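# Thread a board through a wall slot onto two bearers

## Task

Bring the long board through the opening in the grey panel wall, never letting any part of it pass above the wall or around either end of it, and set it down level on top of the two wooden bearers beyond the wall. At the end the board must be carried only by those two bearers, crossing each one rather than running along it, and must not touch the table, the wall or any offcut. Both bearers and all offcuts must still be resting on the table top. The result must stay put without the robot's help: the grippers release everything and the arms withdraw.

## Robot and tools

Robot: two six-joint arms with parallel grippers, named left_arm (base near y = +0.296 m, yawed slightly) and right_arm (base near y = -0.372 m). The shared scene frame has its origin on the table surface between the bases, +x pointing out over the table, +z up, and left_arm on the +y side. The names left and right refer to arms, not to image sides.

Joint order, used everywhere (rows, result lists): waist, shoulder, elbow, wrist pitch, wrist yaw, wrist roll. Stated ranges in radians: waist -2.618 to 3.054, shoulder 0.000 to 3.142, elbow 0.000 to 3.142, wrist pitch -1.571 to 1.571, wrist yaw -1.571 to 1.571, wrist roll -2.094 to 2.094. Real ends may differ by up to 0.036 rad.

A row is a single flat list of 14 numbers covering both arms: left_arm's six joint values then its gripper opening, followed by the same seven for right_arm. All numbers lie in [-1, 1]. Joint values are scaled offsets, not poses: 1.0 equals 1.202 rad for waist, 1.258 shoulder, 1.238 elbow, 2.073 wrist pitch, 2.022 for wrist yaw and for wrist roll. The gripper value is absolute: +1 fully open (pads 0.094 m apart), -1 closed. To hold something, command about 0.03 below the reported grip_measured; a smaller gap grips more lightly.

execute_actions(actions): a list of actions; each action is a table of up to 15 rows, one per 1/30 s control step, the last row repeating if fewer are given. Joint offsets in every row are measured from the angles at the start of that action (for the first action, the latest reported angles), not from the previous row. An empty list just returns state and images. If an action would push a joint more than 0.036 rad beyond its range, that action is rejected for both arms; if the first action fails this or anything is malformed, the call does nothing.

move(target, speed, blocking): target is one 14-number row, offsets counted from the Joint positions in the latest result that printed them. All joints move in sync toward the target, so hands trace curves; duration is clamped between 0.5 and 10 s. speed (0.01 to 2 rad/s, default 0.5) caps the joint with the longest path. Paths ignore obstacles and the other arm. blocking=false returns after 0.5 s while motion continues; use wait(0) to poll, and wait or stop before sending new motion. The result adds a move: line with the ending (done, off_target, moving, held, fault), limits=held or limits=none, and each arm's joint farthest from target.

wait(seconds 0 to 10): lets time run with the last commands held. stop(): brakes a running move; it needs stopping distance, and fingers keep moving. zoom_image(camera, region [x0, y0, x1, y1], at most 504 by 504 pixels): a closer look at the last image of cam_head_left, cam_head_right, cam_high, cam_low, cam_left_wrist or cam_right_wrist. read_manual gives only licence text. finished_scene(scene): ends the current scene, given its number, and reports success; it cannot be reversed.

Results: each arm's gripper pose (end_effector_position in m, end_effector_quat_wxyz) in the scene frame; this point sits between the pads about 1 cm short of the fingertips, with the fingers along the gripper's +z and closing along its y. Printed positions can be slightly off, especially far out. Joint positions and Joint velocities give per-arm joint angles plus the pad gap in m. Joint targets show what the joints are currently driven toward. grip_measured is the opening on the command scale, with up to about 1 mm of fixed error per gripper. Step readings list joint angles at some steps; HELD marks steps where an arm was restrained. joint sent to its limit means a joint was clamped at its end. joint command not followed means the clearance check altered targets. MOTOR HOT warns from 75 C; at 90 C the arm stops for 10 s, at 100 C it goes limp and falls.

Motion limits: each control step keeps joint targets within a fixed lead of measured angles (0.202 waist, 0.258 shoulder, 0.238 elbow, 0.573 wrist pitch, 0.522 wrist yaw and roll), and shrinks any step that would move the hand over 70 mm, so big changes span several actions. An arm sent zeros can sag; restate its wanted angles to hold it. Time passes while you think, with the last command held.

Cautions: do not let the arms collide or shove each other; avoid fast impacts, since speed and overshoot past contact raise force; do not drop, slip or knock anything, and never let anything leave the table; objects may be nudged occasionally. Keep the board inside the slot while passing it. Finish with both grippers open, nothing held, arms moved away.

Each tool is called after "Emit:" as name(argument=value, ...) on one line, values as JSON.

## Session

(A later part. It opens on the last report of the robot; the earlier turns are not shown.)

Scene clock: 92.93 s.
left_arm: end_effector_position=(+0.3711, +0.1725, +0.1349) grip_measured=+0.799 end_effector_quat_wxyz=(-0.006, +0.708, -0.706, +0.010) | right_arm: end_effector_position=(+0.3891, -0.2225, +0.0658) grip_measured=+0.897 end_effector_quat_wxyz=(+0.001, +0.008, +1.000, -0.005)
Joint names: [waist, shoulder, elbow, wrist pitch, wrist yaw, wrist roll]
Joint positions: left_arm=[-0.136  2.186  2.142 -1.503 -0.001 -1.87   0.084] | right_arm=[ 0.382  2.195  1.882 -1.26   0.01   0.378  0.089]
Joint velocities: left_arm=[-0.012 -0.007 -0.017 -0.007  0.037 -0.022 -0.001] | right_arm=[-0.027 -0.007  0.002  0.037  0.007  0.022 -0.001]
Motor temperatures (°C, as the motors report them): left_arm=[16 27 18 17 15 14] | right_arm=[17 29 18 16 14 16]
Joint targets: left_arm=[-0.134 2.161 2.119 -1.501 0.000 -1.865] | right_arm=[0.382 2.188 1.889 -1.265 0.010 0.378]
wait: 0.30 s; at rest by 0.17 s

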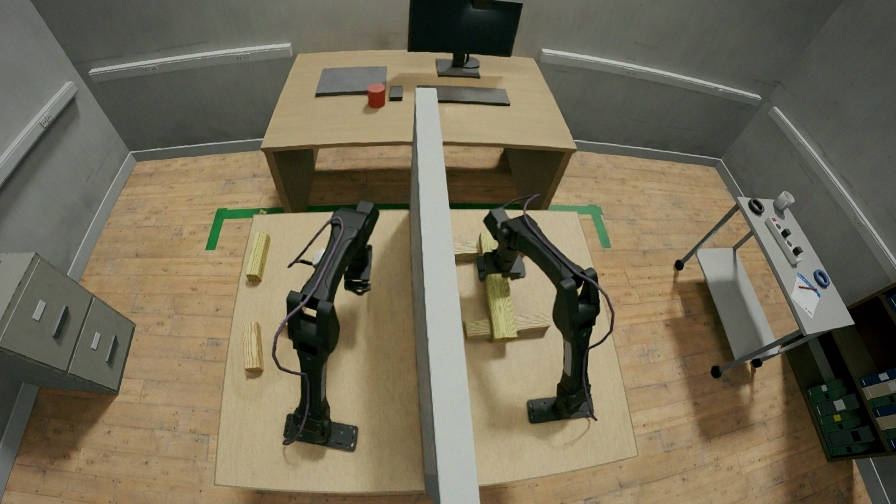

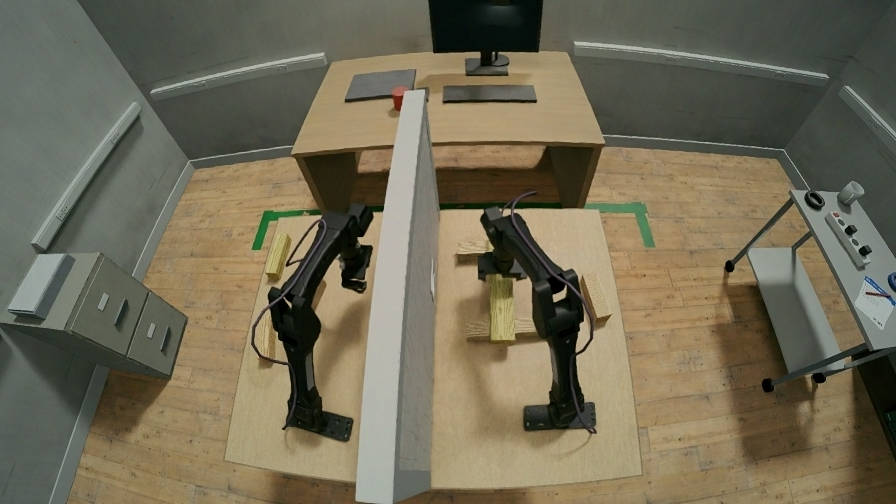

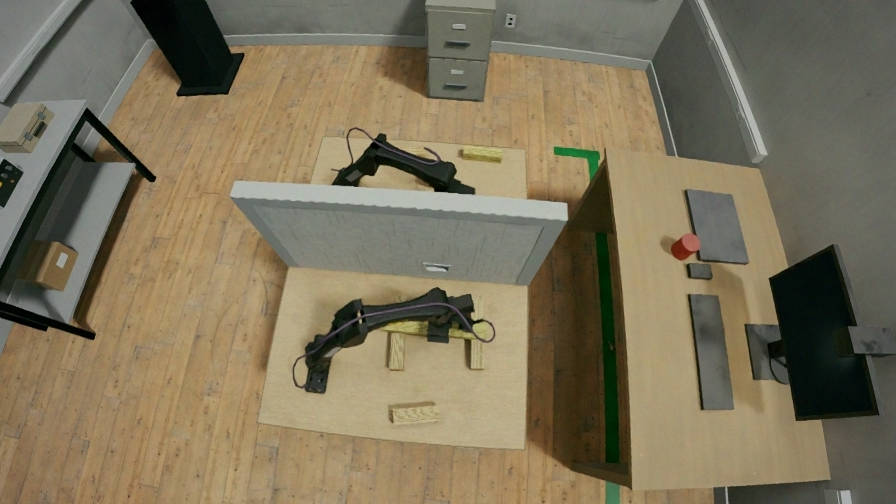

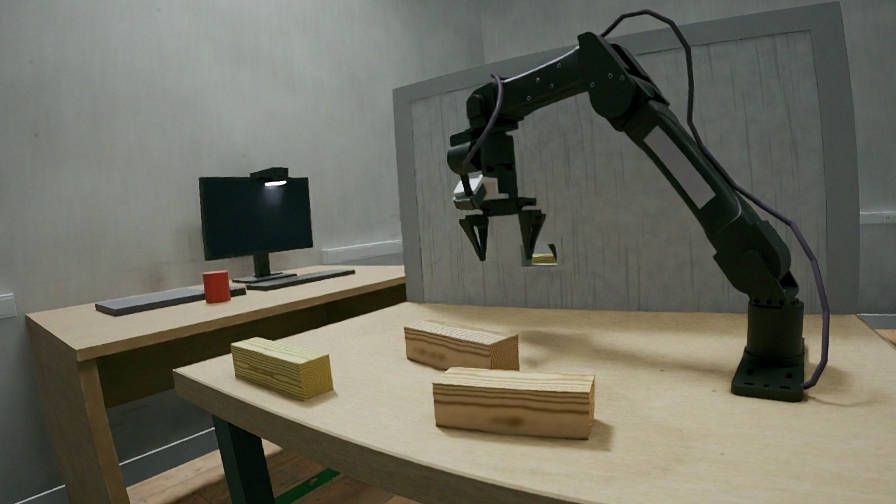

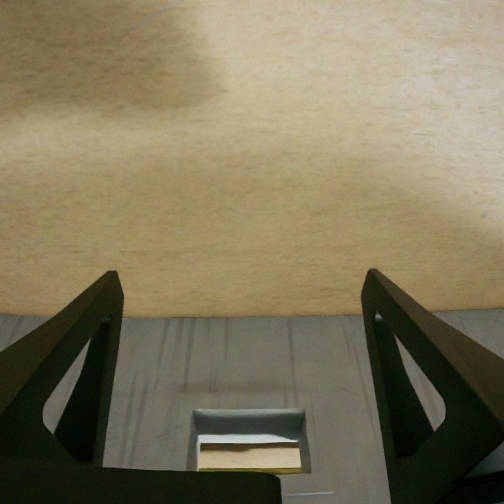

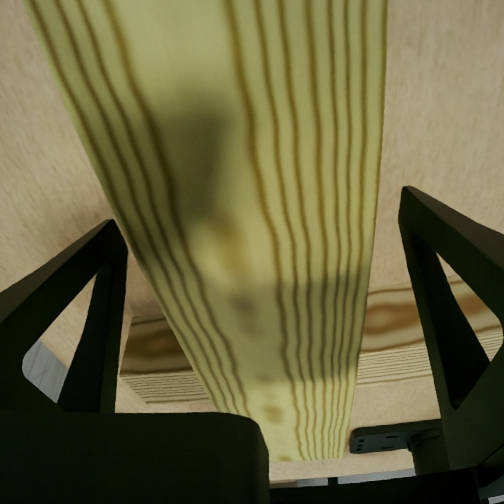

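Emit:
execute_actions(actions=[[[0.0017,-0.0199,-0.0186,0.001,0.0005,0.0025,0.8, 0,-0.0201,0.0240,-0.0072,0,0,0.9],[0.0017,-0.0199,-0.0186,0.001,0.0005,0.0025,0.8, 0,-0.0205,0.0298,-0.0108,0,0,0.9],[0.0017,-0.0199,-0.0186,0.001,0.0005,0.0025,0.8, 0,-0.0211,0.0392,-0.0165,0,0,0.9],[0.0017,-0.0199,-0.0186,0.001,0.0005,0.0025,0.8, 0,-0.0220,0.0518,-0.0242,0,0,0.9],[0.0017,-0.0199,-0.0186,0.001,0.0005,0.0025,0.8, 0,-0.0230,0.0670,-0.0335,0,0,0.9],[0.0017,-0.0199,-0.0186,0.001,0.0005,0.0025,0.8, 0,-0.0241,0.0842,-0.0440,0,0,0.9],[0.0017,-0.0199,-0.0186,0.001,0.0005,0.0025,0.8, 0,-0.0254,0.1026,-0.0552,0,0,0.9],[0.0017,-0.0199,-0.0186,0.001,0.0005,0.0025,0.8, 0,-0.0266,0.1214,-0.0668,0,0,0.9],[0.0017,-0.0199,-0.0186,0.001,0.0005,0.0025,0.8, 0,-0.0279,0.1398,-0.0780,0,0,0.9],[0.0017,-0.0199,-0.0186,0.001,0.0005,0.0025,0.8, 0,-0.0290,0.1570,-0.0885,0,0,0.9],[0.0017,-0.0199,-0.0186,0.001,0.0005,0.0025,0.8, 0,-0.0300,0.1722,-0.0978,0,0,0.9],[0.0017,-0.0199,-0.0186,0.001,0.0005,0.0025,0.8, 0,-0.0309,0.1848,-0.1055,0,0,0.9],[0.0017,-0.0199,-0.0186,0.001,0.0005,0.0025,0.8, 0,-0.0315,0.1942,-0.1112,0,0,0.9],[0.0017,-0.0199,-0.0186,0.001,0.0005,0.0025,0.8, 0,-0.0319,0.2000,-0.1148,0,0,0.9],[0.0017,-0.0199,-0.0186,0.001,0.0005,0.0025,0.8, 0,-0.0320,0.2020,-0.1160,0,0,0.9]]])

Emit:
wait(seconds=0.5)

Scene clock: 100.67 s.
left_arm: end_effector_position=(+0.3711, +0.1725, +0.1349) grip_measured=+0.799 end_effector_quat_wxyz=(-0.006, +0.708, -0.706, +0.010) | right_arm: end_effector_position=(+0.3962, -0.2198, +0.1298) grip_measured=+0.897 end_effector_quat_wxyz=(+0.030, +0.008, +1.000, +0.006)
Joint names: [waist, shoulder, elbow, wrist pitch, wrist yaw, wrist roll]
Joint positions: left_arm=[-0.136  2.186  2.142 -1.503 -0.001 -1.87   0.084] | right_arm=[ 0.382  2.171  2.096 -1.436  0.01   0.378  0.089]
Joint velocities: left_arm=[-0.007  0.002 -0.017  0.022  0.051 -0.051  0.   ] | right_arm=[-0.002 -0.144  0.261 -0.286 -0.007 -0.051 -0.   ]
Motor temperatures (°C, as the motors report them): left_arm=[16 28 17 17 15 14] | right_arm=[17 29 18 16 14 16]
Joint targets: left_arm=[-0.134 2.161 2.119 -1.501 0.000 -1.865] | right_arm=[0.382 2.155 2.132 -1.500 0.010 0.378]
Step readings (joint positions):
0: left_arm=[-0.136 2.186 2.142 -1.503 -0.001 -1.870] | right_arm=[0.382 2.195 1.882 -1.260 0.010 0.378]
1: left_arm=[-0.136 2.186 2.142 -1.503 -0.001 -1.870] | right_arm=[0.382 2.195 1.882 -1.260 0.010 0.378]
2: left_arm=[-0.136 2.186 2.142 -1.503 -0.001 -1.870] | right_arm=[0.382 2.195 1.882 -1.262 0.010 0.378]
4: left_arm=[-0.136 2.186 2.142 -1.503 -0.001 -1.870] | right_arm=[0.382 2.195 1.892 -1.276 0.010 0.378]
8: left_arm=[-0.136 2.186 2.142 -1.503 -0.001 -1.870] | right_arm=[0.382 2.195 1.963 -1.329 0.010 0.378]
15: Joint positions above

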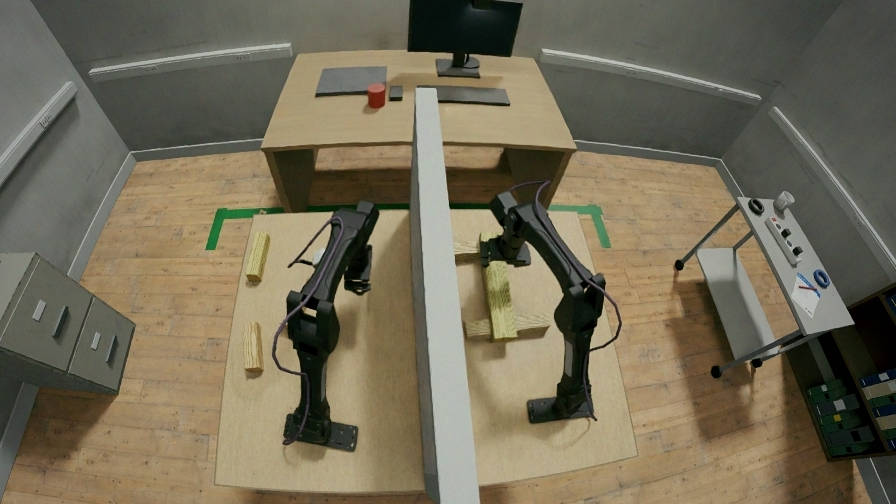

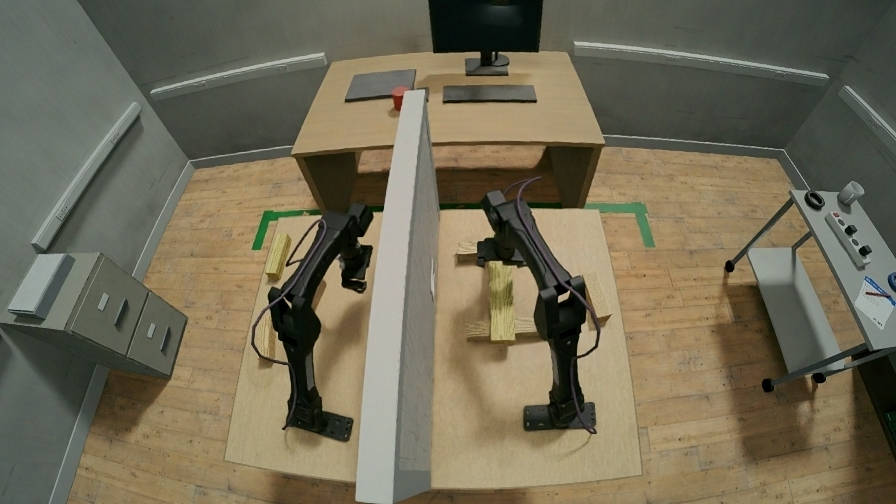

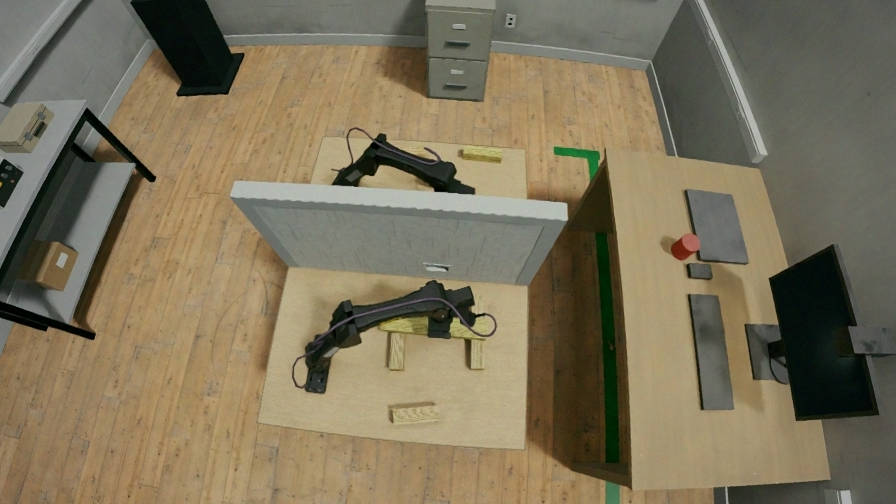

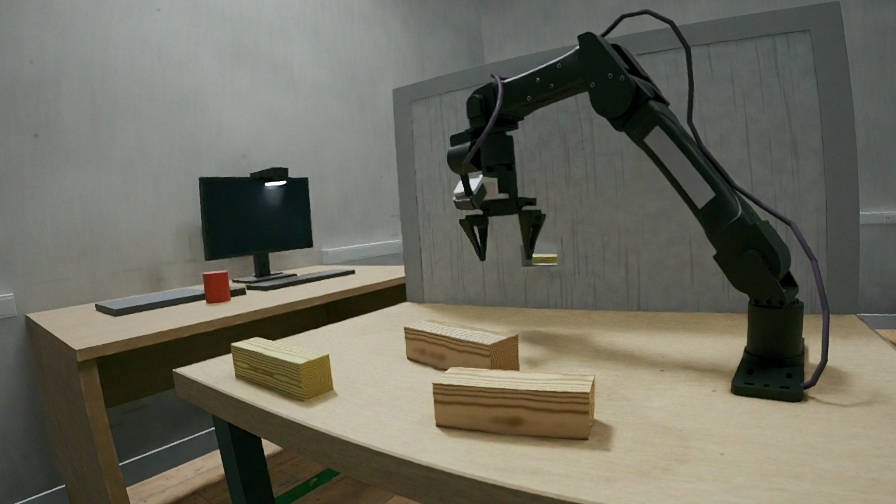

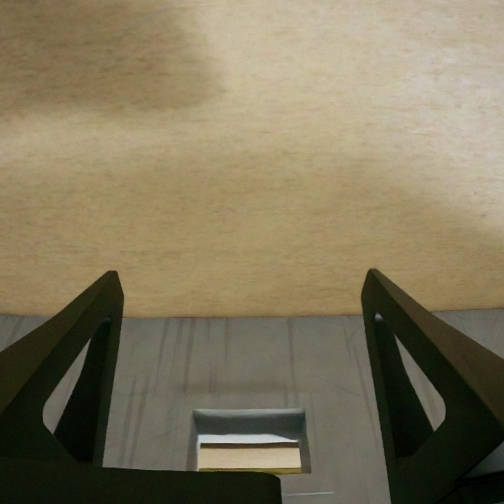

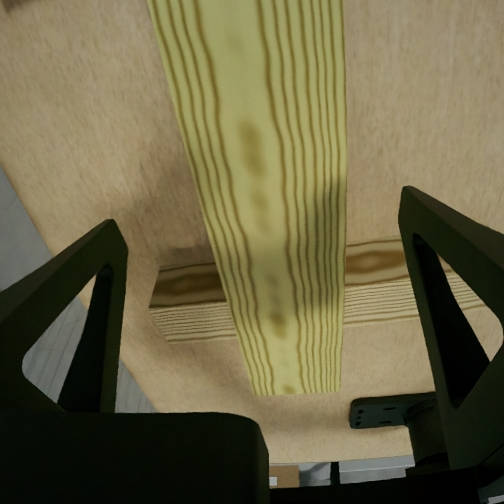

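Scene clock: 101.17 s.
left_arm: end_effector_position=(+0.3711, +0.1725, +0.1349) grip_measured=+0.799 end_effector_quat_wxyz=(-0.006, +0.708, -0.706, +0.010) | right_arm: end_effector_position=(+0.3858, -0.2237, +0.1363) grip_measured=+0.897 end_effector_quat_wxyz=(+0.014, +0.008, +1.000, +0.000)
Joint names: [waist, shoulder, elbow, wrist pitch, wrist yaw, wrist roll]
Joint positions: left_arm=[-0.136  2.186  2.142 -1.503 -0.001 -1.87   0.084] | right_arm=[ 0.382  2.162  2.109 -1.491  0.01   0.378  0.089]
Joint velocities: left_arm=[-0.002 -0.007 -0.007 -0.066 -0.022 -0.081  0.   ] | right_arm=[-0.007 -0.012 -0.017  0.066 -0.007  0.007  0.   ]
Motor temperatures (°C, as the motors report them): left_arm=[16 28 17 17 15 14] | right_arm=[17 29 18 16 14 16]
Joint targets: left_arm=[-0.134 2.161 2.119 -1.501 0.000 -1.865] | right_arm=[0.382 2.155 2.132 -1.500 0.010 0.378]
wait: 0.50 s; no rest

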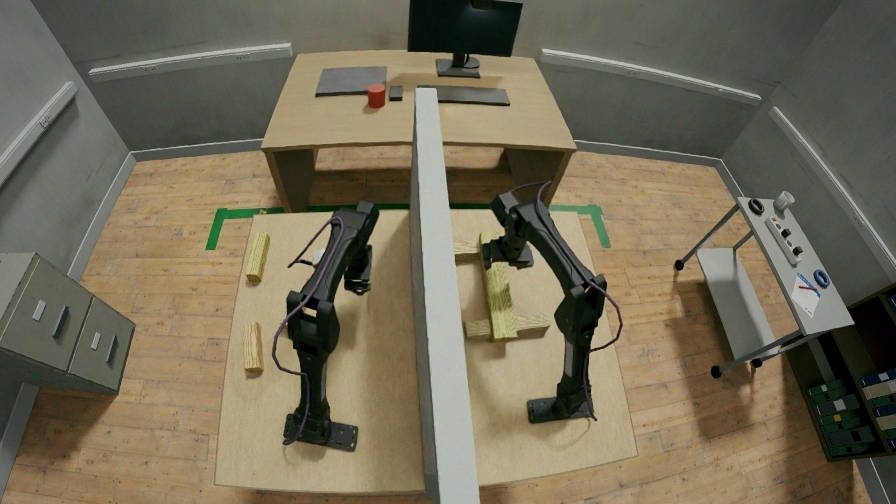

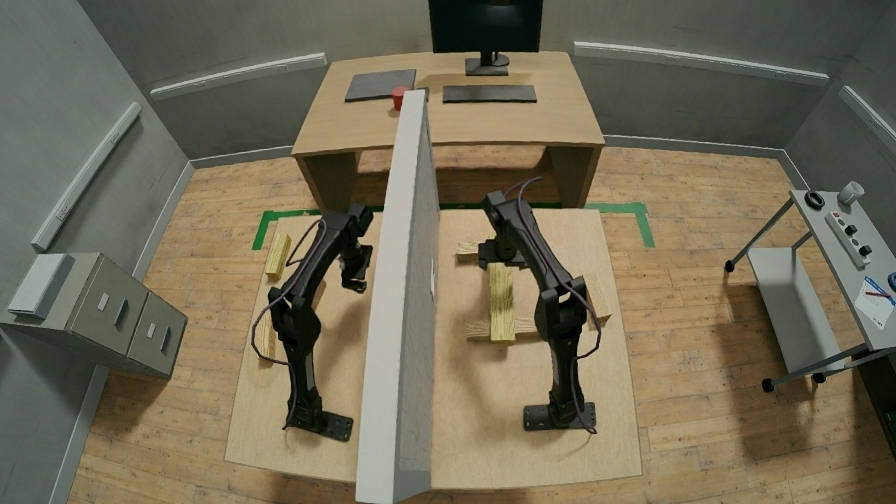

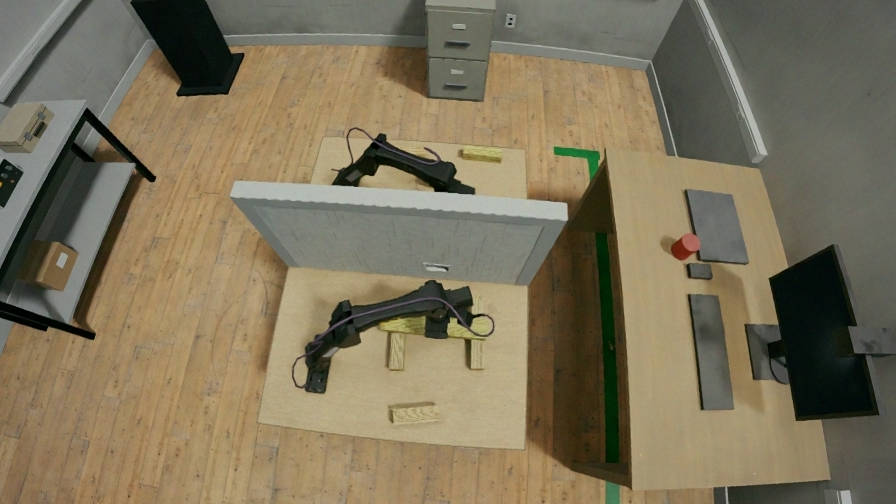

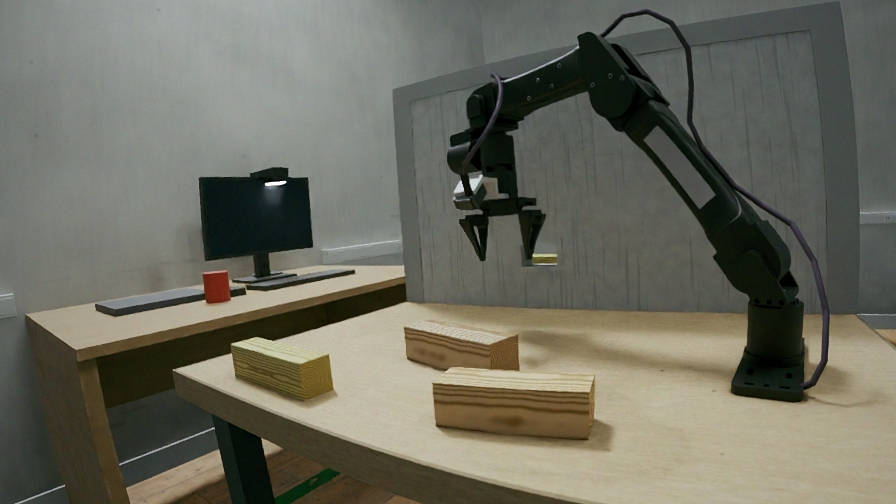

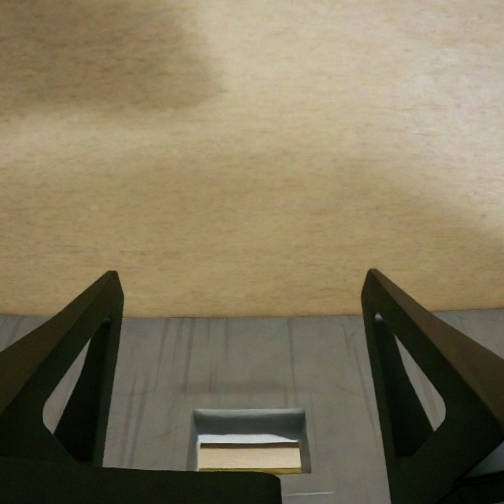

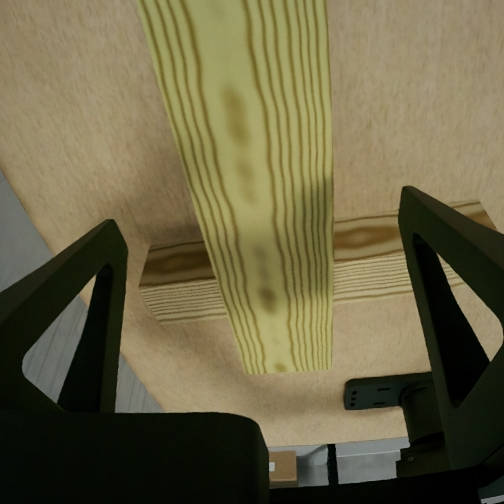

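Emit:
zoom_image(camera="cam_high", region=[340, 260, 540, 440])

Emit:
zoom_image(camera="cam_head_left", region=[430, 190, 630, 370])

Region (340, 260, 540, 440) of cam_high's 896x504 image, scaled by 2.520, with more detail than that image has; it fills the top 454 rows of this view, and the rest is white.

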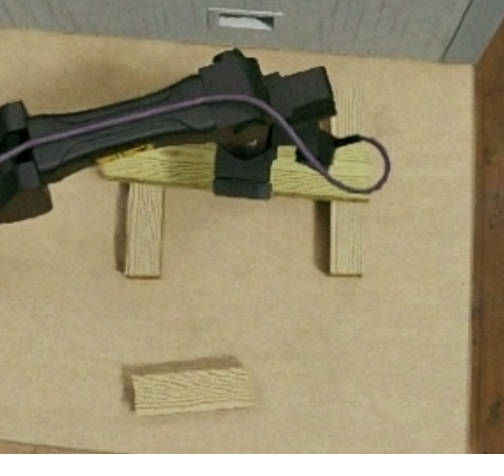

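Region (430, 190, 630, 370) of cam_head_left's 896x504 image, scaled by 2.520, with more detail than that image has; it fills the top 454 rows of this view, and the rest is white.

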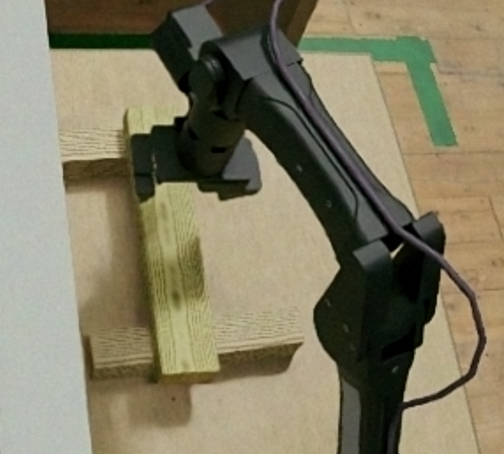

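Emit:
finished_scene(scene=2)

The scene is finished: the task was done.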